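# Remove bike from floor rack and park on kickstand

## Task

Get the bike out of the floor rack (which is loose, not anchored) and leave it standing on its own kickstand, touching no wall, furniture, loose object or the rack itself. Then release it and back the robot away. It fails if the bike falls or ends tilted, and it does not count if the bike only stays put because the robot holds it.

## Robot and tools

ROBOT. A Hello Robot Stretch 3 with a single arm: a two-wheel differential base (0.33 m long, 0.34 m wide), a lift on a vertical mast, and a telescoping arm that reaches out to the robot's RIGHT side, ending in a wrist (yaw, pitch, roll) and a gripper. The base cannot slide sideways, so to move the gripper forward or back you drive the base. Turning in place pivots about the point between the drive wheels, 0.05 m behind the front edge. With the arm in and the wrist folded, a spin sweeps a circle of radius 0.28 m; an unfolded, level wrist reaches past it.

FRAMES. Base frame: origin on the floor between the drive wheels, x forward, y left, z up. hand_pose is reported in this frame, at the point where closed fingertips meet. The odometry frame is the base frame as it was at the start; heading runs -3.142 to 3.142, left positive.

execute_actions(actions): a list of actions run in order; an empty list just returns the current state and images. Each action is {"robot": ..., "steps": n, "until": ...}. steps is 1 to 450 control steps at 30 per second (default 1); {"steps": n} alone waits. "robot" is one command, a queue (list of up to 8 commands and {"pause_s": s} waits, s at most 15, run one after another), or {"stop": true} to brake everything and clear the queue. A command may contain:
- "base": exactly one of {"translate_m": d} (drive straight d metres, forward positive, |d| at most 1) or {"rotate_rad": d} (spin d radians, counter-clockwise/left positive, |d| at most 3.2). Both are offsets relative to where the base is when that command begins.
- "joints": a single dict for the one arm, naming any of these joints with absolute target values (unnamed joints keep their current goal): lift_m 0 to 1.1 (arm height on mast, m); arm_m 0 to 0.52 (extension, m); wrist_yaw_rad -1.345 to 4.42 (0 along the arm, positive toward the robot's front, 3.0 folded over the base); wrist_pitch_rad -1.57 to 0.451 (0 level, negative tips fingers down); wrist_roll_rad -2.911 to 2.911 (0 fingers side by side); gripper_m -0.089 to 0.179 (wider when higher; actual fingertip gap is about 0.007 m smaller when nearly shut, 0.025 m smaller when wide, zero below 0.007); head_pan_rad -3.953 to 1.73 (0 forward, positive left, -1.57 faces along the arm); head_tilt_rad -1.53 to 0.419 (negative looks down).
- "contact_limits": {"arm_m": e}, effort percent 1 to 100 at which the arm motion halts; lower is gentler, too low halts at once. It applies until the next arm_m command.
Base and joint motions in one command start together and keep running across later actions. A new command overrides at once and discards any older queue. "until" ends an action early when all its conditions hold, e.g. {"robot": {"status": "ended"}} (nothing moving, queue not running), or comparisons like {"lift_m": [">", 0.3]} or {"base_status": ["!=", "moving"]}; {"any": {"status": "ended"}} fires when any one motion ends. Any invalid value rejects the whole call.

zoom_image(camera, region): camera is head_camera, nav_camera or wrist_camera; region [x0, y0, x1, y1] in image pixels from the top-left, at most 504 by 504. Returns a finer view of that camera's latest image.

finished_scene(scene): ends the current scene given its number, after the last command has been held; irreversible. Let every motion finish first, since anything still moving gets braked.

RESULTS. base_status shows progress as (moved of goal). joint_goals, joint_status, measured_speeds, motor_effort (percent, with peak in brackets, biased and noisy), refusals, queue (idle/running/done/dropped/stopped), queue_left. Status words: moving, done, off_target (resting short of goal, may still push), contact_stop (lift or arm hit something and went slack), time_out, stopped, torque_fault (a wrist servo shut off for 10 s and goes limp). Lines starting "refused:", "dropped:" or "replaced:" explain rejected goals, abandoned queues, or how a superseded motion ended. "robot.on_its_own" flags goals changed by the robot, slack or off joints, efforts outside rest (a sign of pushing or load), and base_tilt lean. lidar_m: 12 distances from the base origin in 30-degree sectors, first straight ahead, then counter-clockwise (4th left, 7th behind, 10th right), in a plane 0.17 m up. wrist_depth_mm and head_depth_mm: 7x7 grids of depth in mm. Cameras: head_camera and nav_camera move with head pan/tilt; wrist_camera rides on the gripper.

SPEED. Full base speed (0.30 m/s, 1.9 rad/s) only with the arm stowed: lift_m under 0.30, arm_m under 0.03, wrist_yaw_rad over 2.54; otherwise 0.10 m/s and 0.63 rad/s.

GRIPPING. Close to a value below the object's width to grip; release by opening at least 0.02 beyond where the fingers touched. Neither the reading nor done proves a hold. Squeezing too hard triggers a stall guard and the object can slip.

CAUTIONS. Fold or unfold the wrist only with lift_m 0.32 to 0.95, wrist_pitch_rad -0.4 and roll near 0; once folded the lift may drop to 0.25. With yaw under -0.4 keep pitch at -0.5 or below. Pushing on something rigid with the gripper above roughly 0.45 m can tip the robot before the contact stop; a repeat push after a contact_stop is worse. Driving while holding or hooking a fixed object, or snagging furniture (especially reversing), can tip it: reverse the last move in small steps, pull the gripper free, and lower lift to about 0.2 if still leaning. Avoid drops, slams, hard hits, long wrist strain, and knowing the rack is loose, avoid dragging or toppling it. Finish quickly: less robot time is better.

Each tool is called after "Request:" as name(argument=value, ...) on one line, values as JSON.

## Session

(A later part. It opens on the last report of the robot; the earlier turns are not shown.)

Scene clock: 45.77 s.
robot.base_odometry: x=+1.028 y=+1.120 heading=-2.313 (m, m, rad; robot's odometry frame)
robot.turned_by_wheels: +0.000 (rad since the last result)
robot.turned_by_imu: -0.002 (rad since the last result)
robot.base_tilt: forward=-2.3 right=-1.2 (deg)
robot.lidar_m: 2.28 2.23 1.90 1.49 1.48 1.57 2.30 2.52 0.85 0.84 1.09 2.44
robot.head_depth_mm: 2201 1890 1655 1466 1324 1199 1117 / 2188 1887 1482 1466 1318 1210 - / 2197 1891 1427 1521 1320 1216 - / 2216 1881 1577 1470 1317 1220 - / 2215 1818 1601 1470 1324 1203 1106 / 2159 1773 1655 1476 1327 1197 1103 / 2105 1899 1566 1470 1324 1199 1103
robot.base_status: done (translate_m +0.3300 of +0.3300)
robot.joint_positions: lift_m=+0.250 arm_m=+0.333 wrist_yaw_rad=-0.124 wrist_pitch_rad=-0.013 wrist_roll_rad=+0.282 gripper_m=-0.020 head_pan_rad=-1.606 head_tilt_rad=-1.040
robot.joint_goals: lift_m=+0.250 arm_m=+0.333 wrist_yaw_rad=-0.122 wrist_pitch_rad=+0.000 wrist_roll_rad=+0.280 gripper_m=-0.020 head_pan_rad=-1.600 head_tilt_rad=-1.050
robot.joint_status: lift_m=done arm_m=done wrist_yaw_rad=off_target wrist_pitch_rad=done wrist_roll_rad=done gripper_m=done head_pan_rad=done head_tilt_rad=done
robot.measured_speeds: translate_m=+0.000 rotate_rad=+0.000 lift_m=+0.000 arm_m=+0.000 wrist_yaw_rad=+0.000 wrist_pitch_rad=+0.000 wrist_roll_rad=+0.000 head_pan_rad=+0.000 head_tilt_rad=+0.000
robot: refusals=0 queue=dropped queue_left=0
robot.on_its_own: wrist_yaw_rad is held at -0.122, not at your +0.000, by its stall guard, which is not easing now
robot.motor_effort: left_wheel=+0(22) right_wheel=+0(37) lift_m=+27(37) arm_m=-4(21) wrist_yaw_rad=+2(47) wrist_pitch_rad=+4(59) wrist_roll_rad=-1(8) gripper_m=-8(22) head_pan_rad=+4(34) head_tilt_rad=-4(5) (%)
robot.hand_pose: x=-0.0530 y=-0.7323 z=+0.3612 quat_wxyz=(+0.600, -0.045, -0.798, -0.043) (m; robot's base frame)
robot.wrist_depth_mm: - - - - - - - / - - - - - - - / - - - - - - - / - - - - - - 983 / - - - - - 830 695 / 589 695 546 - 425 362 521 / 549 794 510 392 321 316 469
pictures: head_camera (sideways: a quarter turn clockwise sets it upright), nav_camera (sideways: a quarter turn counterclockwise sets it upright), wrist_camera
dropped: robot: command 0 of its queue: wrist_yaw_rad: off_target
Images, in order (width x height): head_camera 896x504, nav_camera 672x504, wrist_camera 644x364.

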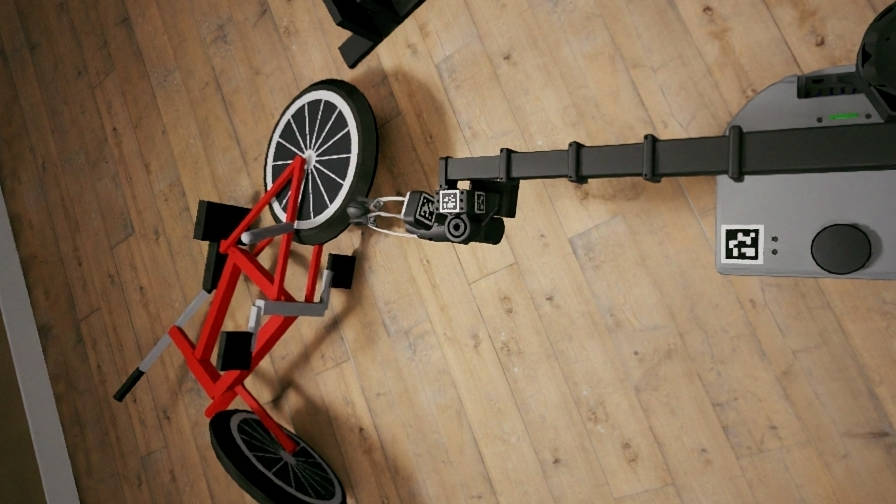

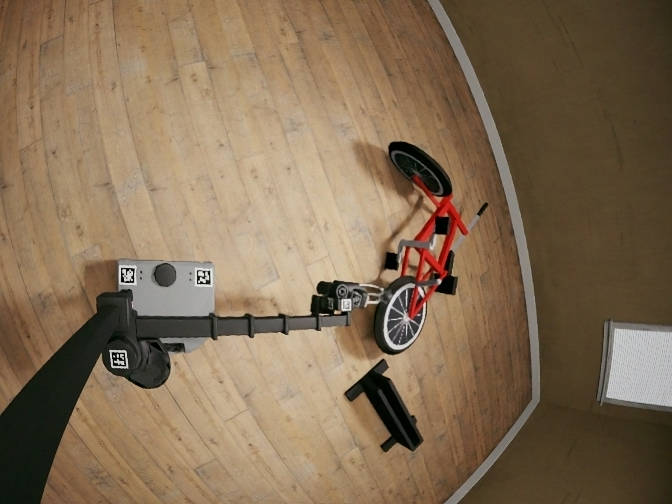

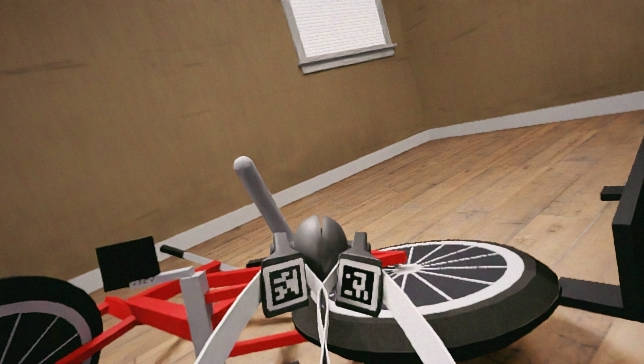

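Request:
execute_actions(actions=[{"robot":[{"joints":{"arm_m":0,"lift_m":0.55,"wrist_yaw_rad":0,"wrist_pitch_rad":-1.1,"wrist_roll_rad":1.57,"gripper_m":0.1},"base":{"rotate_rad":-1.13}},{"base":{"translate_m":0.57}},{"base":{"rotate_rad":1.0}},{"joints":{"arm_m":0.45,"head_tilt_rad":-1.05}}],"steps":450,"until":{"robot":{"status":"ended"}}},{"steps":300,"until":{"robot":{"status":"ended"}}}])

Scene clock: 63.60 s.
robot.base_odometry: x=+0.483 y=+1.289 heading=-2.443 (m, m, rad; robot's odometry frame)
robot.turned_by_wheels: -0.130 (rad since the last result)
robot.turned_by_imu: -0.131 (rad since the last result)
robot.base_tilt: forward=-2.4 right=-1.2 (deg)
robot.lidar_m: 2.34 2.23 2.29 2.14 2.04 2.08 2.65 0.52 0.47 0.53 0.54 0.53
robot.head_depth_mm: 2185 1882 1654 1303 1164 1197 1100 / 2142 1892 1662 1292 - - - / 2089 1935 1419 1400 1304 1228 - / 2008 1899 1638 1404 1324 1213 - / 1869 1885 1637 1432 1322 1200 1101 / 1766 1881 1650 1273 1323 1206 1102 / 1669 1826 1663 1472 1289 1203 1109
robot.base_status: done (rotate_rad +0.9999 of +1.0000)
robot.joint_positions: lift_m=+0.550 arm_m=+0.450 wrist_yaw_rad=-0.001 wrist_pitch_rad=-1.100 wrist_roll_rad=+1.566 gripper_m=+0.100 head_pan_rad=-1.606 head_tilt_rad=-1.040
robot.joint_goals: lift_m=+0.550 arm_m=+0.450 wrist_yaw_rad=+0.000 wrist_pitch_rad=-1.100 wrist_roll_rad=+1.570 gripper_m=+0.100 head_pan_rad=-1.600 head_tilt_rad=-1.050
robot.joint_status: lift_m=done arm_m=done wrist_yaw_rad=done wrist_pitch_rad=done wrist_roll_rad=done gripper_m=done head_pan_rad=done head_tilt_rad=done
robot.measured_speeds: translate_m=+0.000 rotate_rad=+0.000 lift_m=+0.000 arm_m=+0.000 wrist_yaw_rad=+0.000 wrist_pitch_rad=+0.000 wrist_roll_rad=+0.000 head_pan_rad=+0.000 head_tilt_rad=+0.000
robot: refusals=0 queue=done queue_left=0
robot.motor_effort: left_wheel=-2(9) right_wheel=+3(10) lift_m=+33(34) arm_m=+5(4) wrist_yaw_rad=+1(3) wrist_pitch_rad=-1(5) wrist_roll_rad=+2(4) gripper_m=+0(81) head_pan_rad=+3(4) head_tilt_rad=-4(3) (%)
robot.hand_pose: x=-0.0216 y=-0.6892 z=+0.4492 quat_wxyz=(+0.002, +0.001, -0.852, -0.523) (m; robot's base frame)
robot.wrist_depth_mm: - 848 718 620 412 356 322 / - 852 727 532 551 505 451 / - 903 767 539 544 512 462 / - 929 765 629 587 371 473 / - 982 758 667 624 388 485 / - - 782 665 611 525 490 / 942 - 832 714 594 536 500
pictures: head_camera (sideways: a quarter turn clockwise sets it upright), nav_camera (sideways: a quarter turn counterclockwise sets it upright), wrist_camera
Images, in order (width x height): head_camera 896x504, nav_camera 672x504, wrist_camera 644x364.

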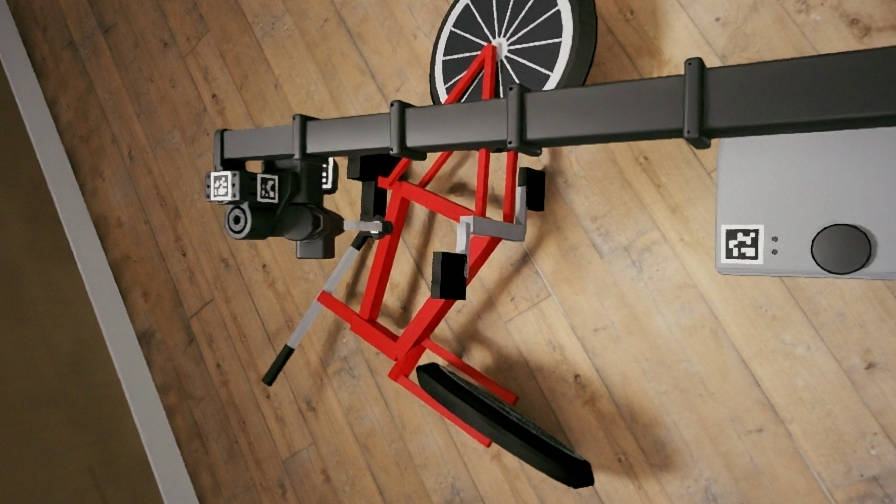

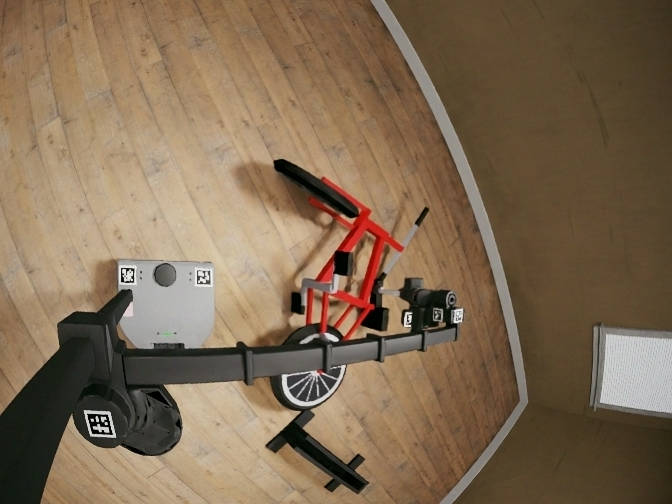

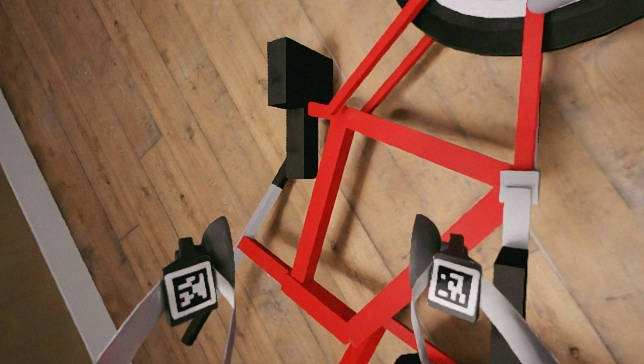

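Request:
execute_actions(actions=[{"robot":[{"joints":{"lift_m":0.6},"base":{"rotate_rad":-0.6}},{"base":{"translate_m":0.21}},{"base":{"rotate_rad":0.55}},{"base":{"translate_m":-0.11},"joints":{"arm_m":0.5}},{"joints":{"lift_m":0.36}}],"steps":450,"until":{"robot":{"status":"ended"}}},{"steps":300,"until":{"robot":{"status":"ended"}}}])

Scene clock: 75.73 s.
robot.base_odometry: x=+0.362 y=+1.335 heading=-2.493 (m, m, rad; robot's odometry frame)
robot.turned_by_wheels: -0.050 (rad since the last result)
robot.turned_by_imu: -0.051 (rad since the last result)
robot.base_tilt: forward=-2.6 right=-1.3 (deg)
robot.lidar_m: 2.09 2.23 2.28 2.30 2.16 2.20 2.69 0.43 0.43 0.43 0.43 0.41
robot.head_depth_mm: 2194 1898 1653 1470 1127 1203 1110 / 2136 1902 1651 1442 1178 1215 - / 2028 1883 1707 1402 1238 1218 - / 1921 1876 1682 1435 1304 1219 - / 1769 1902 1658 1411 1326 1204 1102 / 1663 1842 1665 1477 1173 1206 1105 / 1553 1782 1654 1470 1324 1190 1103
robot.base_status: done (translate_m -0.1100 of -0.1100)
robot.joint_positions: lift_m=+0.360 arm_m=+0.500 wrist_yaw_rad=-0.001 wrist_pitch_rad=-1.100 wrist_roll_rad=+1.566 gripper_m=+0.100 head_pan_rad=-1.606 head_tilt_rad=-1.040
robot.joint_goals: lift_m=+0.360 arm_m=+0.500 wrist_yaw_rad=+0.000 wrist_pitch_rad=-1.100 wrist_roll_rad=+1.570 gripper_m=+0.100 head_pan_rad=-1.600 head_tilt_rad=-1.050
robot.joint_status: lift_m=done arm_m=done wrist_yaw_rad=done wrist_pitch_rad=done wrist_roll_rad=done gripper_m=done head_pan_rad=done head_tilt_rad=done
robot.measured_speeds: translate_m=+0.000 rotate_rad=+0.000 lift_m=+0.000 arm_m=+0.000 wrist_yaw_rad=+0.000 wrist_pitch_rad=+0.000 wrist_roll_rad=+0.000 head_pan_rad=+0.000 head_tilt_rad=+0.000
robot: refusals=0 queue=done queue_left=0
robot.motor_effort: left_wheel=-2(10) right_wheel=+3(11) lift_m=+27(35) arm_m=+5(5) wrist_yaw_rad=+1(1) wrist_pitch_rad=+0(1) wrist_roll_rad=+2(2) gripper_m=+1(0) head_pan_rad=+3(3) head_tilt_rad=-4(4) (%)
robot.hand_pose: x=-0.0216 y=-0.7392 z=+0.2594 quat_wxyz=(+0.002, +0.001, -0.852, -0.523) (m; robot's base frame)
robot.wrist_depth_mm: 686 562 483 268 318 320 301 / 713 589 496 303 260 222 190 / 740 611 512 306 315 346 311 / 776 621 526 429 282 355 319 / 804 652 530 453 284 363 326 / 832 709 403 474 290 362 334 / 822 695 562 342 413 386 339
pictures: head_camera (sideways: a quarter turn clockwise sets it upright), nav_camera (sideways: a quarter turn counterclockwise sets it upright), wrist_camera
Images, in order (width x height): head_camera 896x504, nav_camera 672x504, wrist_camera 644x364.

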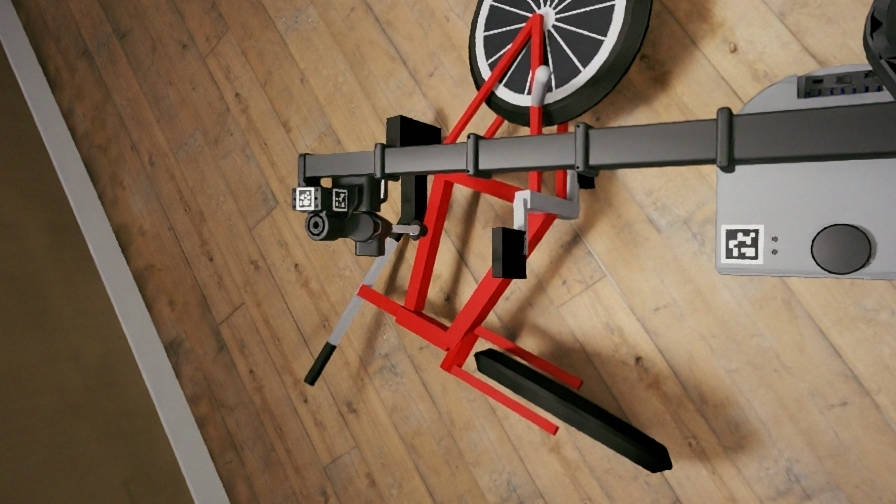

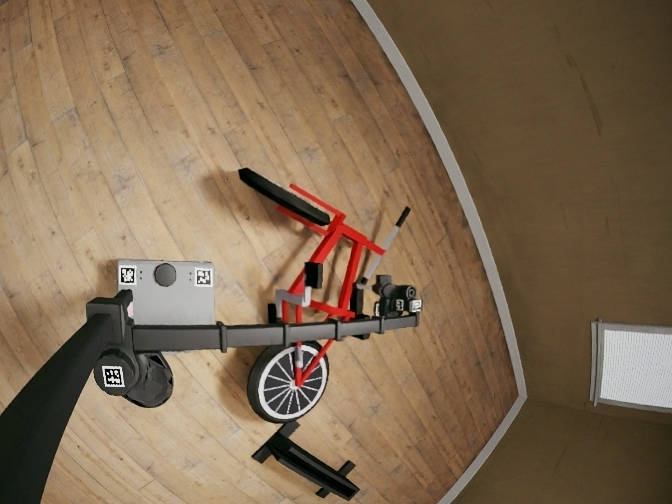

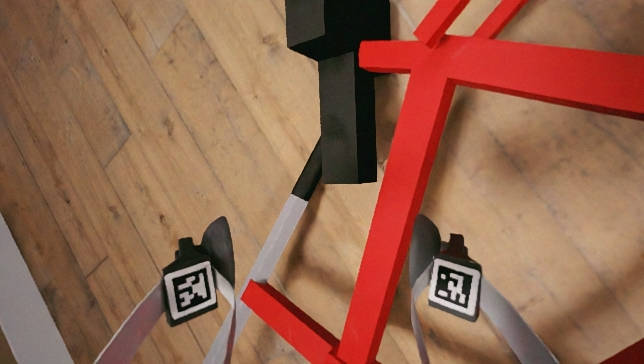

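Request:
execute_actions(actions=[{"robot":{"joints":{"lift_m":0.275,"gripper_m":0.085},"base":{"translate_m":0.02}},"steps":450,"until":{"robot":{"status":"ended"}}}])

Scene clock: 77.43 s.
robot.base_odometry: x=+0.346 y=+1.323 heading=-2.493 (m, m, rad; robot's odometry frame)
robot.turned_by_wheels: +0.000 (rad since the last result)
robot.turned_by_imu: +0.000 (rad since the last result)
robot.base_tilt: forward=-2.3 right=-1.3 (deg)
robot.lidar_m: 2.07 2.22 2.26 2.31 2.17 2.21 2.71 0.44 0.44 0.44 0.41 0.39
robot.head_depth_mm: 2194 1877 1651 1466 1127 1198 1112 / 2115 1896 1650 1427 1207 1212 - / 2046 1886 1683 1399 1255 1224 - / 1887 1894 1655 1423 1303 1217 - / 1763 1892 1653 1390 1304 1199 1101 / 1651 1822 1654 1472 1155 1200 1100 / 1538 1787 1649 1481 1323 1191 1104
robot.base_status: done (translate_m +0.0200 of +0.0200)
robot.joint_positions: lift_m=+0.275 arm_m=+0.500 wrist_yaw_rad=-0.001 wrist_pitch_rad=-1.100 wrist_roll_rad=+1.566 gripper_m=+0.085 head_pan_rad=-1.606 head_tilt_rad=-1.040
robot.joint_goals: lift_m=+0.275 arm_m=+0.500 wrist_yaw_rad=+0.000 wrist_pitch_rad=-1.100 wrist_roll_rad=+1.570 gripper_m=+0.085 head_pan_rad=-1.600 head_tilt_rad=-1.050
robot.joint_status: lift_m=done arm_m=done wrist_yaw_rad=done wrist_pitch_rad=done wrist_roll_rad=done gripper_m=done head_pan_rad=done head_tilt_rad=done
robot.measured_speeds: translate_m=+0.000 rotate_rad=+0.000 lift_m=+0.000 arm_m=+0.000 wrist_yaw_rad=+0.000 wrist_pitch_rad=+0.000 wrist_roll_rad=+0.000 head_pan_rad=+0.000 head_tilt_rad=+0.000
robot: refusals=0 queue=done queue_left=0
robot.motor_effort: left_wheel=-2(4) right_wheel=+3(9) lift_m=+27(26) arm_m=+5(5) wrist_yaw_rad=+1(1) wrist_pitch_rad=-1(0) wrist_roll_rad=+2(1) gripper_m=+0(62) head_pan_rad=+3(4) head_tilt_rad=-4(3) (%)
robot.hand_pose: x=-0.0216 y=-0.7392 z=+0.1744 quat_wxyz=(+0.002, +0.001, -0.852, -0.523) (m; robot's base frame)
robot.wrist_depth_mm: 530 443 382 212 173 157 133 / 554 468 391 220 180 268 244 / 573 476 403 216 187 272 247 / 603 496 414 224 295 279 252 / 638 514 417 366 257 285 255 / 666 535 417 373 329 289 259 / 705 569 305 220 334 304 266
pictures: head_camera (sideways: a quarter turn clockwise sets it upright), nav_camera (sideways: a quarter turn counterclockwise sets it upright), wrist_camera
Images, in order (width x height): head_camera 896x504, nav_camera 672x504, wrist_camera 644x364.

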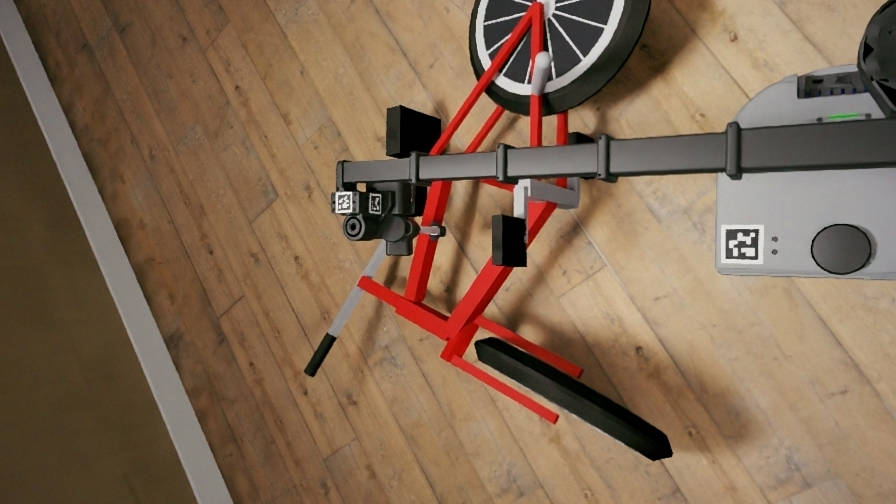

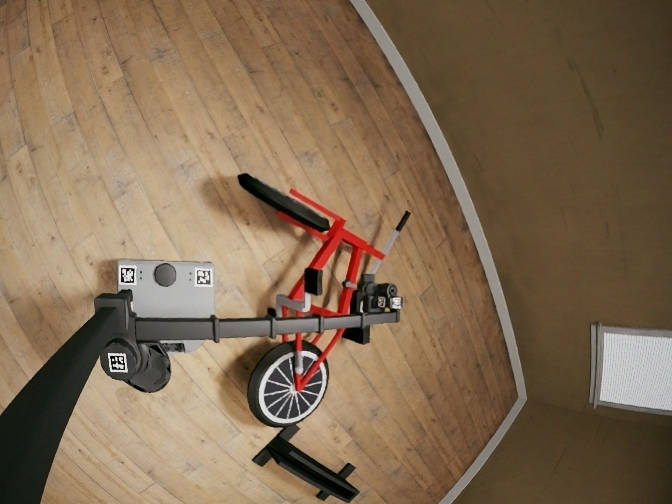

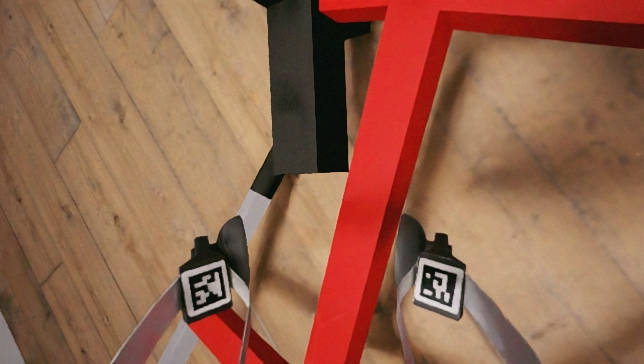

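Request:
execute_actions(actions=[{"robot":[{"joints":{"arm_m":0.487,"wrist_roll_rad":1.4}},{"joints":{"lift_m":0.215}},{"joints":{"gripper_m":-0.04}},{"joints":{"lift_m":0.3}}],"steps":450,"until":{"robot":{"status":"ended"}}}])

Scene clock: 82.73 s.
robot.base_odometry: x=+0.346 y=+1.323 heading=-2.493 (m, m, rad; robot's odometry frame)
robot.turned_by_wheels: +0.000 (rad since the last result)
robot.turned_by_imu: +0.000 (rad since the last result)
robot.base_tilt: forward=-2.4 right=-1.3 (deg)
robot.lidar_m: 2.07 2.22 2.25 2.31 2.17 2.21 2.70 0.44 0.44 0.43 0.41 0.39
robot.head_depth_mm: 2188 1868 1656 1461 1129 1196 1110 / 2120 1872 1654 1422 1207 1207 - / 2033 1890 1676 1399 1248 1224 - / 1893 1899 1656 1424 1295 1220 - / 1748 1882 1664 1382 1305 1198 1103 / 1641 1832 1657 1466 1155 1203 1104 / 1551 1786 1662 1471 1320 1192 1103
robot.base_status: done (translate_m +0.0200 of +0.0200)
robot.joint_positions: lift_m=+0.300 arm_m=+0.487 wrist_yaw_rad=-0.002 wrist_pitch_rad=-1.109 wrist_roll_rad=+1.408 gripper_m=-0.036 head_pan_rad=-1.606 head_tilt_rad=-1.040
robot.joint_goals: lift_m=+0.300 arm_m=+0.487 wrist_yaw_rad=+0.000 wrist_pitch_rad=-1.100 wrist_roll_rad=+1.400 gripper_m=-0.037 head_pan_rad=-1.600 head_tilt_rad=-1.050
robot.joint_status: lift_m=done arm_m=done wrist_yaw_rad=done wrist_pitch_rad=done wrist_roll_rad=done gripper_m=done head_pan_rad=done head_tilt_rad=done
robot.measured_speeds: translate_m=+0.000 rotate_rad=+0.000 lift_m=+0.000 arm_m=+0.000 wrist_yaw_rad=+0.000 wrist_pitch_rad=+0.000 wrist_roll_rad=+0.000 head_pan_rad=+0.000 head_tilt_rad=+0.000
robot: refusals=0 queue=done queue_left=0
robot.motor_effort: left_wheel=-2(3) right_wheel=+3(4) lift_m=+33(38) arm_m=-1(5) wrist_yaw_rad=+2(16) wrist_pitch_rad=+3(17) wrist_roll_rad=-3(25) gripper_m=-12(100) head_pan_rad=+5(4) head_tilt_rad=-4(3) (%)
robot.hand_pose: x=-0.0218 y=-0.7245 z=+0.1984 quat_wxyz=(+0.069, +0.042, -0.847, -0.525) (m; robot's base frame)
robot.wrist_depth_mm: 598 494 422 238 203 177 160 / 600 503 432 250 207 193 151 / 626 514 436 249 216 299 271 / 635 520 442 378 322 302 273 / 644 536 427 388 337 305 276 / 685 536 348 - 343 309 279 / 688 524 314 263 360 312 282
pictures: head_camera (sideways: a quarter turn clockwise sets it upright), nav_camera (sideways: a quarter turn counterclockwise sets it upright), wrist_camera
Images, in order (width x height): head_camera 896x504, nav_camera 672x504, wrist_camera 644x364.

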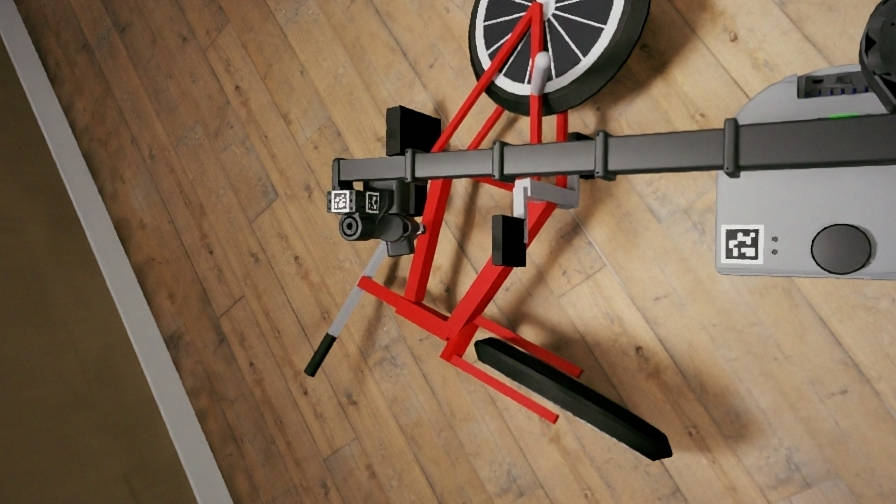

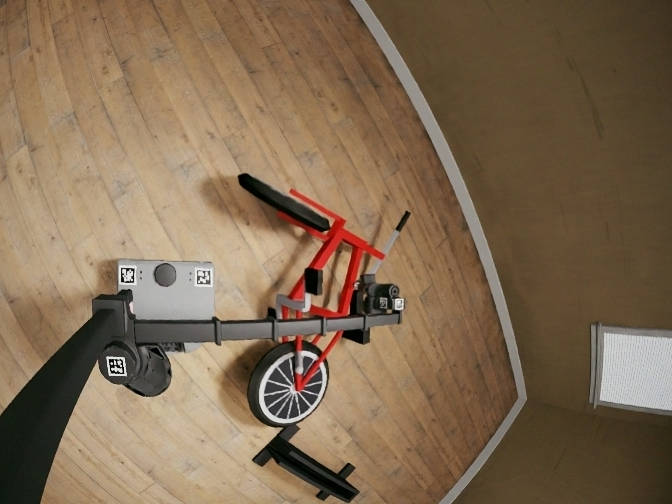

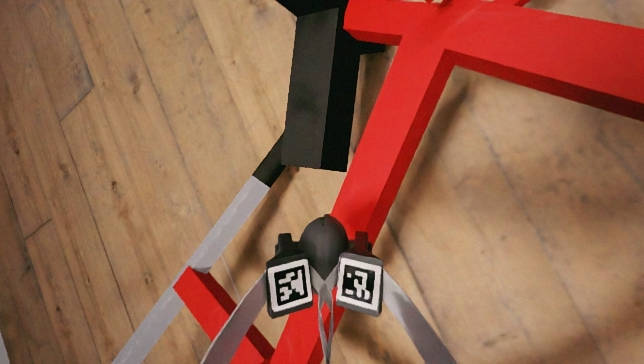

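Request:
execute_actions(actions=[{"robot":[{"joints":{"gripper_m":0.085,"wrist_roll_rad":1.78}},{"joints":{"lift_m":0.19}},{"joints":{"gripper_m":-0.05}}],"steps":450,"until":{"robot":{"status":"ended"}}}])

Scene clock: 87.93 s.
robot.base_odometry: x=+0.346 y=+1.323 heading=-2.494 (m, m, rad; robot's odometry frame)
robot.turned_by_wheels: +0.000 (rad since the last result)
robot.turned_by_imu: -0.001 (rad since the last result)
robot.base_tilt: forward=-2.3 right=-1.3 (deg)
robot.lidar_m: 2.08 2.22 2.26 2.30 2.17 2.20 2.71 0.44 0.44 0.44 0.41 0.40
robot.head_depth_mm: 2190 1883 1644 1469 1125 1201 1115 / 2104 1886 1658 1424 1214 1216 - / 2043 1890 1650 1412 1253 - - / 1894 1898 1650 1448 1304 1213 - / 1754 1887 1651 1383 1305 1202 1105 / 1655 1837 1658 1470 1152 1204 1105 / 1557 1791 1667 1474 1322 1186 1106
robot.base_status: done (translate_m +0.0200 of +0.0200)
robot.joint_positions: lift_m=+0.190 arm_m=+0.487 wrist_yaw_rad=-0.007 wrist_pitch_rad=-1.053 wrist_roll_rad=+1.776 gripper_m=-0.048 head_pan_rad=-1.606 head_tilt_rad=-1.040
robot.joint_goals: lift_m=+0.190 arm_m=+0.487 wrist_yaw_rad=+0.000 wrist_pitch_rad=-1.100 wrist_roll_rad=+1.780 gripper_m=-0.050 head_pan_rad=-1.600 head_tilt_rad=-1.050
robot.joint_status: lift_m=done arm_m=done wrist_yaw_rad=done wrist_pitch_rad=done wrist_roll_rad=done gripper_m=done head_pan_rad=done head_tilt_rad=done
robot.measured_speeds: translate_m=+0.000 rotate_rad=+0.000 lift_m=+0.000 arm_m=+0.000 wrist_yaw_rad=+0.000 wrist_pitch_rad=+0.000 wrist_roll_rad=+0.000 head_pan_rad=+0.000 head_tilt_rad=+0.000
robot: refusals=0 queue=done queue_left=0
robot.motor_effort: left_wheel=-9(9) right_wheel=+15(15) lift_m=+26(34) arm_m=-1(0) wrist_yaw_rad=+5(6) wrist_pitch_rad=-17(18) wrist_roll_rad=+1(2) gripper_m=-42(100) head_pan_rad=+4(3) head_tilt_rad=-4(4) (%)
robot.hand_pose: x=-0.0222 y=-0.7377 z=+0.0942 quat_wxyz=(-0.090, -0.055, -0.860, -0.500) (m; robot's base frame)
robot.wrist_depth_mm: 391 155 148 103 206 185 166 / 420 341 144 107 213 190 171 / 453 366 142 111 221 196 176 / 494 388 146 115 231 203 181 / 540 417 266 120 238 210 188 / 606 450 262 125 239 218 194 / 678 506 364 131 267 225 200
pictures: head_camera (sideways: a quarter turn clockwise sets it upright), nav_camera (sideways: a quarter turn counterclockwise sets it upright), wrist_camera
Images, in order (width x height): head_camera 896x504, nav_camera 672x504, wrist_camera 644x364.

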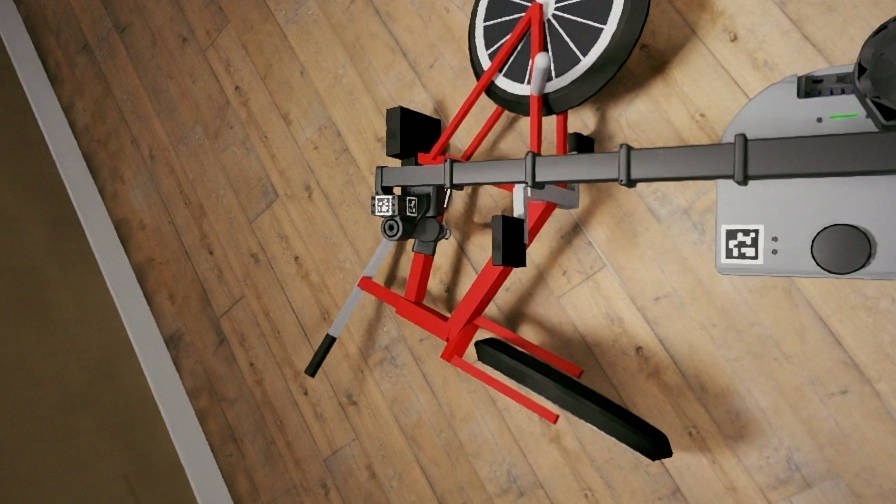

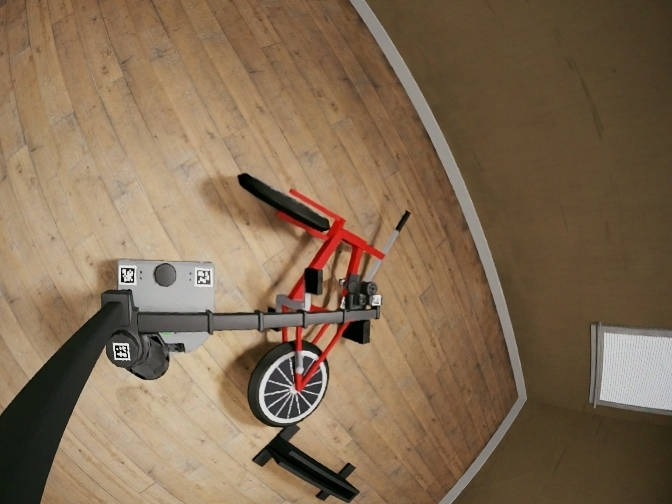

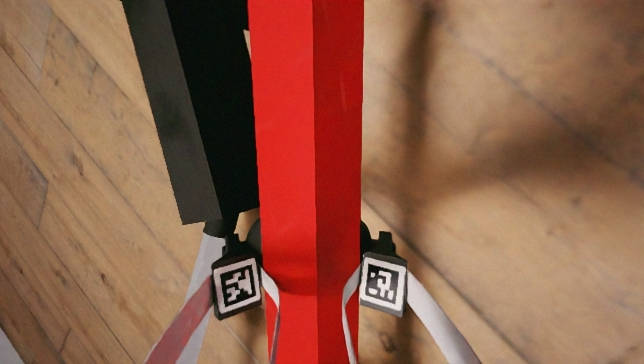

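Caged. Lift.

Request:
execute_actions(actions=[{"robot":{"joints":{"lift_m":0.3,"arm_m":0.47}},"steps":90,"until":{"robot":{"status":"ended"}}}])

Scene clock: 88.93 s.
robot.base_odometry: x=+0.346 y=+1.323 heading=-2.493 (m, m, rad; robot's odometry frame)
robot.turned_by_wheels: +0.001 (rad since the last result)
robot.turned_by_imu: +0.001 (rad since the last result)
robot.base_tilt: forward=-2.4 right=-1.3 (deg)
robot.lidar_m: 2.07 2.22 2.25 2.31 2.18 2.21 2.71 0.42 0.42 0.41 0.40 0.38
robot.head_depth_mm: 2194 1880 1653 1469 1131 1187 1116 / 2101 1892 1650 1439 1265 1212 - / 2031 1876 1643 1410 1274 1214 - / 1894 1879 1656 1447 1287 1215 - / 1757 1895 1660 1409 1305 1200 1100 / 1649 1838 1661 1476 1135 1196 1103 / 1548 1781 1652 1480 1329 1191 1100
robot.base_status: done (translate_m +0.0200 of +0.0200)
robot.joint_positions: lift_m=+0.206 arm_m=+0.471 wrist_yaw_rad=+0.010 wrist_pitch_rad=-1.070 wrist_roll_rad=+1.776 gripper_m=-0.046 head_pan_rad=-1.606 head_tilt_rad=-1.040
robot.joint_goals: lift_m=+0.206 arm_m=+0.470 wrist_yaw_rad=+0.000 wrist_pitch_rad=-1.100 wrist_roll_rad=+1.780 gripper_m=-0.047 head_pan_rad=-1.600 head_tilt_rad=-1.050
robot.joint_status: lift_m=contact_stop arm_m=done wrist_yaw_rad=done wrist_pitch_rad=done wrist_roll_rad=done gripper_m=done head_pan_rad=done head_tilt_rad=done
robot.measured_speeds: translate_m=+0.000 rotate_rad=+0.000 lift_m=-0.004 arm_m=+0.000 wrist_yaw_rad=+0.000 wrist_pitch_rad=+0.000 wrist_roll_rad=+0.000 head_pan_rad=+0.000 head_tilt_rad=+0.000
robot: refusals=0 queue=dropped queue_left=0
robot.on_its_own: lift_m is slack since a contact_stop, until your next command for it (your +0.300 is given up)
robot.motor_effort: left_wheel=+10(12) right_wheel=-16(18) lift_m=+35(58) arm_m=-10(19) wrist_yaw_rad=-8(9) wrist_pitch_rad=-11(23) wrist_roll_rad=+1(1) gripper_m=-26(35) head_pan_rad=+2(5) head_tilt_rad=-4(3) (%)
robot.hand_pose: x=-0.0205 y=-0.7175 z=+0.1083 quat_wxyz=(-0.085, -0.048, -0.856, -0.508) (m; robot's base frame)
robot.wrist_depth_mm: 399 161 152 108 214 195 177 / 429 353 149 112 224 202 182 / 460 374 150 116 234 209 188 / 497 401 153 120 243 216 194 / 537 428 296 126 248 223 200 / 603 455 272 131 254 233 207 / 663 496 381 136 279 238 215
pictures: head_camera (sideways: a quarter turn clockwise sets it upright), nav_camera (sideways: a quarter turn counterclockwise sets it upright), wrist_camera
Images, in order (width x height): head_camera 896x504, nav_camera 672x504, wrist_camera 644x364.

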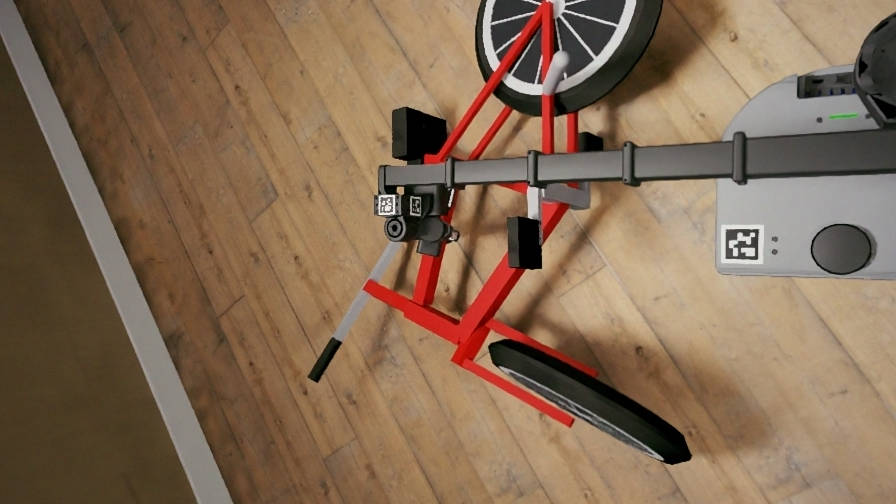

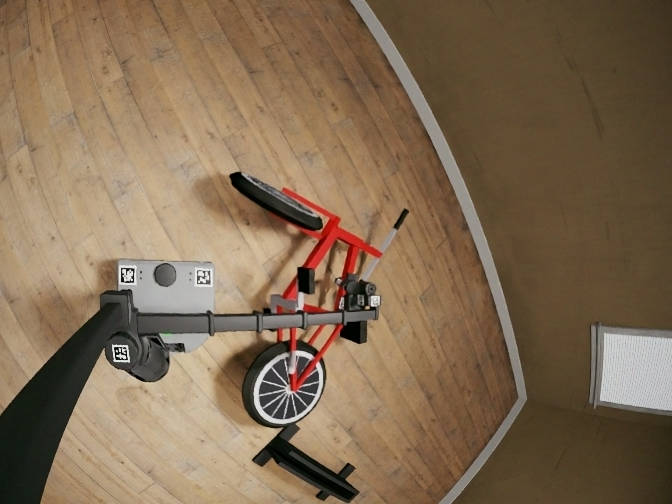

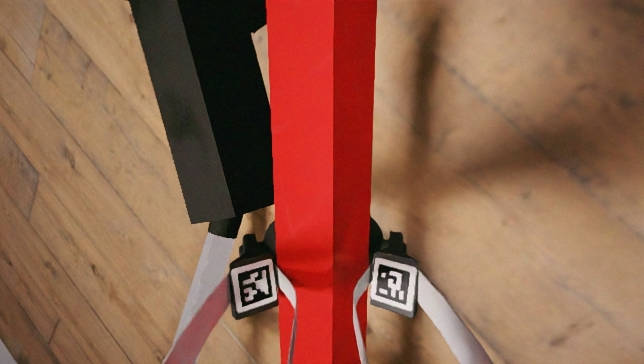

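Request:
execute_actions(actions=[{"robot":{"joints":{"lift_m":0.215,"gripper_m":-0.055}},"steps":15},{"robot":{"joints":{"lift_m":0.225}},"steps":15},{"robot":{"joints":{"lift_m":0.235}},"steps":15},{"robot":{"joints":{"lift_m":0.245}},"steps":15},{"robot":{"joints":{"lift_m":0.255}},"steps":15},{"robot":{"joints":{"lift_m":0.265}},"steps":15}])

Scene clock: 92.07 s.
robot.base_odometry: x=+0.346 y=+1.323 heading=-2.493 (m, m, rad; robot's odometry frame)
robot.turned_by_wheels: -0.001 (rad since the last result)
robot.turned_by_imu: -0.001 (rad since the last result)
robot.base_tilt: forward=-2.5 right=-1.2 (deg)
robot.lidar_m: 2.07 2.22 2.26 2.31 2.17 2.21 2.71 0.41 0.39 0.39 0.37 0.34
robot.head_depth_mm: 2194 1886 1646 1463 1120 1182 1112 / 2103 1891 1649 1426 1266 1216 - / 2035 1900 1658 1406 1275 1225 - / 1886 1896 1645 1429 1284 1216 - / 1749 1886 1651 1428 1290 1202 1101 / 1647 1819 1663 1470 1114 1175 1103 / 1543 1791 1658 1470 1326 1191 1106
robot.base_status: done (translate_m +0.0200 of +0.0200)
robot.joint_positions: lift_m=+0.233 arm_m=+0.470 wrist_yaw_rad=+0.003 wrist_pitch_rad=-1.154 wrist_roll_rad=+1.776 gripper_m=-0.041 head_pan_rad=-1.606 head_tilt_rad=-1.040
robot.joint_goals: lift_m=+0.234 arm_m=+0.470 wrist_yaw_rad=+0.000 wrist_pitch_rad=-1.100 wrist_roll_rad=+1.780 gripper_m=-0.043 head_pan_rad=-1.600 head_tilt_rad=-1.050
robot.joint_status: lift_m=contact_stop arm_m=done wrist_yaw_rad=done wrist_pitch_rad=done wrist_roll_rad=done gripper_m=moving head_pan_rad=done head_tilt_rad=done
robot.measured_speeds: translate_m=+0.000 rotate_rad=+0.005 lift_m=-0.010 arm_m=+0.000 wrist_yaw_rad=+0.000 wrist_pitch_rad=+0.000 wrist_roll_rad=+0.000 head_pan_rad=+0.000 head_tilt_rad=+0.000
robot: refusals=0 queue=dropped queue_left=0
robot.on_its_own: gripper_m is held at -0.043, not at your -0.055, by its stall guard, which is still easing; lift_m is slack since a contact_stop, until your next command for it (your +0.265 is given up)
robot.motor_effort: left_wheel=-1(11) right_wheel=-1(18) lift_m=+41(61) arm_m=-3(9) wrist_yaw_rad=-3(10) wrist_pitch_rad=+19(20) wrist_roll_rad=+1(2) gripper_m=-28(70) head_pan_rad=+4(2) head_tilt_rad=-3(3) (%)
robot.hand_pose: x=-0.0212 y=-0.6965 z=+0.1277 quat_wxyz=(-0.085, -0.055, -0.833, -0.543) (m; robot's base frame)
robot.wrist_depth_mm: 381 145 159 110 236 219 202 / 400 152 149 114 244 225 207 / 421 364 143 118 251 233 213 / 451 385 144 122 261 240 219 / 479 404 277 126 266 249 227 / 506 433 269 128 273 257 234 / 542 457 375 136 294 263 241
pictures: head_camera (sideways: a quarter turn clockwise sets it upright), nav_camera (sideways: a quarter turn counterclockwise sets it upright), wrist_camera
replaced: robot.lift_m: its motion had ended contact_stop
replaced: robot.lift_m: its motion had ended contact_stop
replaced: robot.lift_m: its motion had ended contact_stop
replaced: robot.lift_m: its motion had ended contact_stop
Images, in order (width x height): head_camera 896x504, nav_camera 672x504, wrist_camera 644x364.

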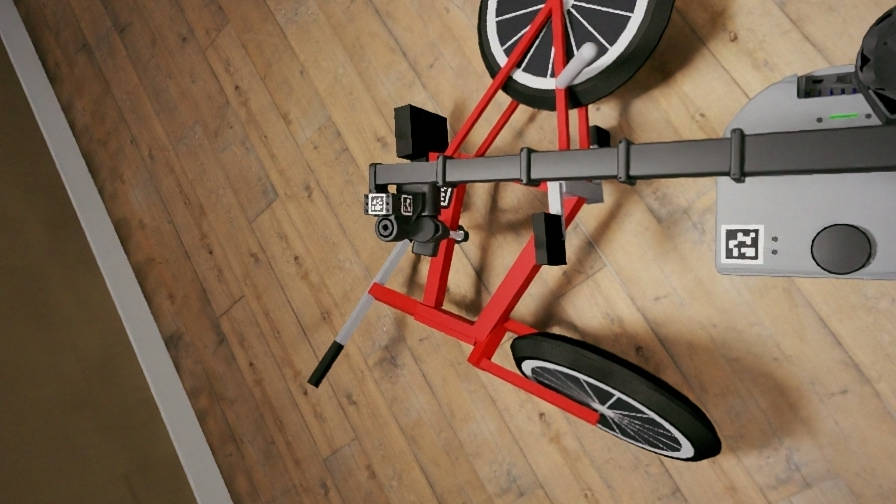

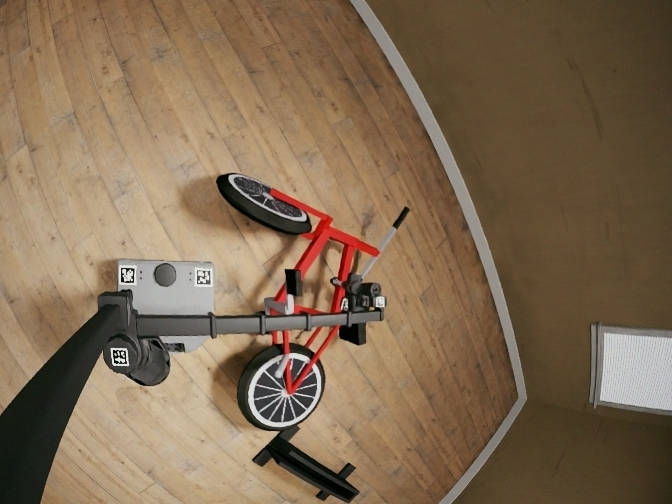

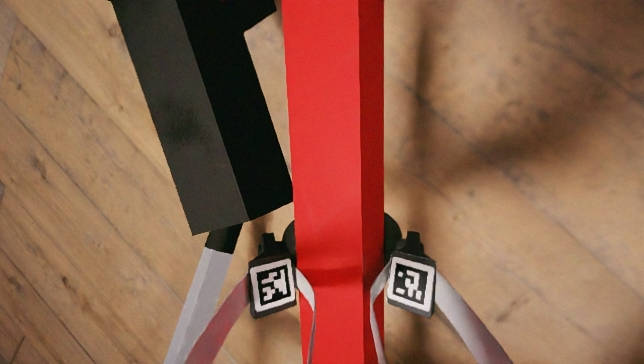

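Request:
execute_actions(actions=[{"robot":{"joints":{"lift_m":0.36,"gripper_m":-0.04}},"steps":5},{"robot":{"joints":{"lift_m":0.36}},"steps":5},{"robot":{"joints":{"lift_m":0.36}},"steps":5},{"robot":{"joints":{"lift_m":0.36}},"steps":5},{"robot":{"joints":{"lift_m":0.36}},"steps":5},{"robot":{"joints":{"lift_m":0.36}},"steps":5},{"robot":{"joints":{"lift_m":0.36}},"steps":5},{"robot":{"joints":{"lift_m":0.36}},"steps":5},{"robot":{"joints":{"lift_m":0.36}},"steps":5},{"robot":{"joints":{"lift_m":0.36}},"steps":5},{"robot":{"joints":{"lift_m":0.36}},"steps":5},{"robot":{"joints":{"lift_m":0.36}},"steps":5},{"robot":{"joints":{"lift_m":0.36}},"steps":5},{"robot":{"joints":{"lift_m":0.36}},"steps":5},{"robot":{"joints":{"lift_m":0.36}},"steps":5}])

Scene clock: 94.77 s.
robot.base_odometry: x=+0.346 y=+1.323 heading=-2.493 (m, m, rad; robot's odometry frame)
robot.turned_by_wheels: +0.000 (rad since the last result)
robot.turned_by_imu: +0.000 (rad since the last result)
robot.base_tilt: forward=-2.4 right=-1.1 (deg)
robot.lidar_m: 2.07 2.22 2.26 2.31 2.17 2.21 2.71 0.41 0.39 0.38 0.35 0.31
robot.head_depth_mm: 2187 1879 1641 1458 1116 1189 1113 / 2117 1880 1650 1430 1264 1218 - / 2028 1877 1646 1395 1268 1222 - / 1886 1891 1641 1414 1284 1218 - / 1764 1888 1659 1425 1266 1204 1101 / 1652 1823 1655 1475 1137 1087 1103 / 1540 1778 1658 1479 1326 1177 1102
robot.base_status: done (translate_m +0.0200 of +0.0200)
robot.joint_positions: lift_m=+0.244 arm_m=+0.470 wrist_yaw_rad=+0.003 wrist_pitch_rad=-1.176 wrist_roll_rad=+1.776 gripper_m=-0.030 head_pan_rad=-1.606 head_tilt_rad=-1.040
robot.joint_goals: lift_m=+0.244 arm_m=+0.470 wrist_yaw_rad=+0.000 wrist_pitch_rad=-1.100 wrist_roll_rad=+1.780 gripper_m=-0.031 head_pan_rad=-1.600 head_tilt_rad=-1.050
robot.joint_status: lift_m=contact_stop arm_m=done wrist_yaw_rad=done wrist_pitch_rad=done wrist_roll_rad=done gripper_m=moving head_pan_rad=done head_tilt_rad=done
robot.measured_speeds: translate_m=+0.000 rotate_rad=+0.000 lift_m=-0.007 arm_m=-0.001 wrist_yaw_rad=+0.000 wrist_pitch_rad=-0.048 wrist_roll_rad=+0.000 head_pan_rad=+0.000 head_tilt_rad=+0.000
robot: refusals=3 queue=dropped queue_left=0
robot.on_its_own: gripper_m is held at -0.031, not at your -0.040, by its stall guard, which is still easing; lift_m is slack since a contact_stop, until your next command for it (your +0.360 is given up)
robot.motor_effort: left_wheel=+2(4) right_wheel=+1(8) lift_m=+44(62) arm_m=-1(3) wrist_yaw_rad=-3(3) wrist_pitch_rad=+28(28) wrist_roll_rad=+2(2) gripper_m=-26(30) head_pan_rad=+4(6) head_tilt_rad=-4(4) (%)
robot.hand_pose: x=-0.0212 y=-0.6911 z=+0.1364 quat_wxyz=(-0.084, -0.056, -0.827, -0.552) (m; robot's base frame)
robot.wrist_depth_mm: 379 141 160 112 244 228 211 / 400 147 148 116 252 234 217 / 422 370 141 120 260 243 223 / 445 388 141 124 270 250 230 / 470 409 275 127 272 258 236 / 496 429 270 130 149 267 243 / 538 454 372 139 300 272 252
pictures: head_camera (sideways: a quarter turn clockwise sets it upright), nav_camera (sideways: a quarter turn counterclockwise sets it upright), wrist_camera
replaced: robot.lift_m: its motion had ended contact_stop
refused: action 3: robot.lift_m: not_taken: the robot's own software blocks this motion for now (contact_stop)
replaced: robot.lift_m: its motion had ended contact_stop
replaced: robot.lift_m: its motion had ended contact_stop
refused: action 7: robot.lift_m: not_taken: the robot's own software blocks this motion for now (contact_stop)
replaced: robot.lift_m: its motion had ended contact_stop
replaced: robot.lift_m: its motion had ended contact_stop
refused: action 11: robot.lift_m: not_taken: the robot's own software blocks this motion for now (contact_stop)
replaced: robot.lift_m: its motion had ended contact_stop
replaced: robot.lift_m: its motion had ended contact_stop
Images, in order (width x height): head_camera 896x504, nav_camera 672x504, wrist_camera 644x364.

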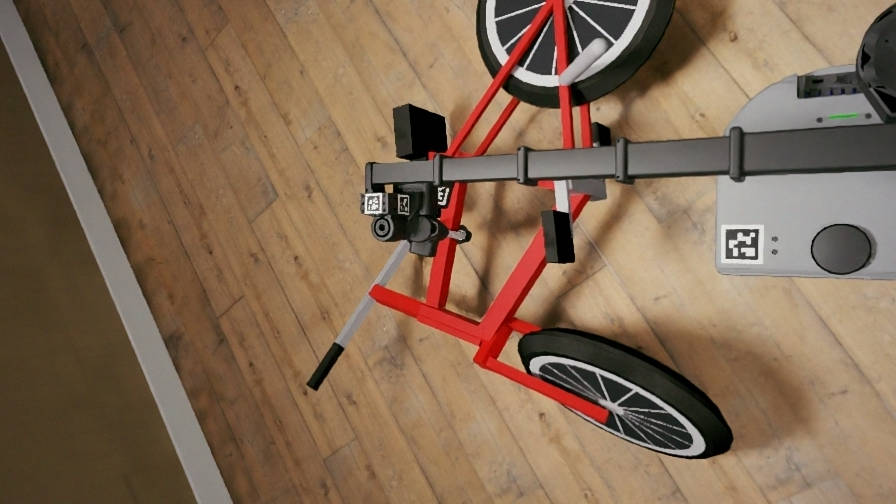

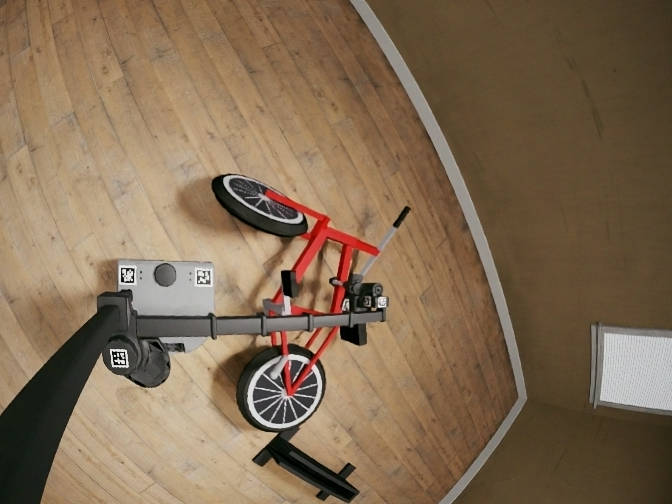

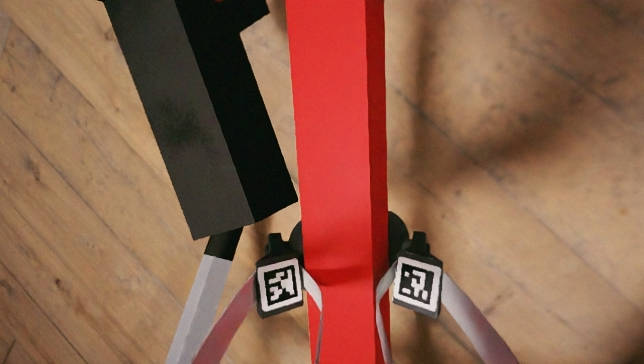

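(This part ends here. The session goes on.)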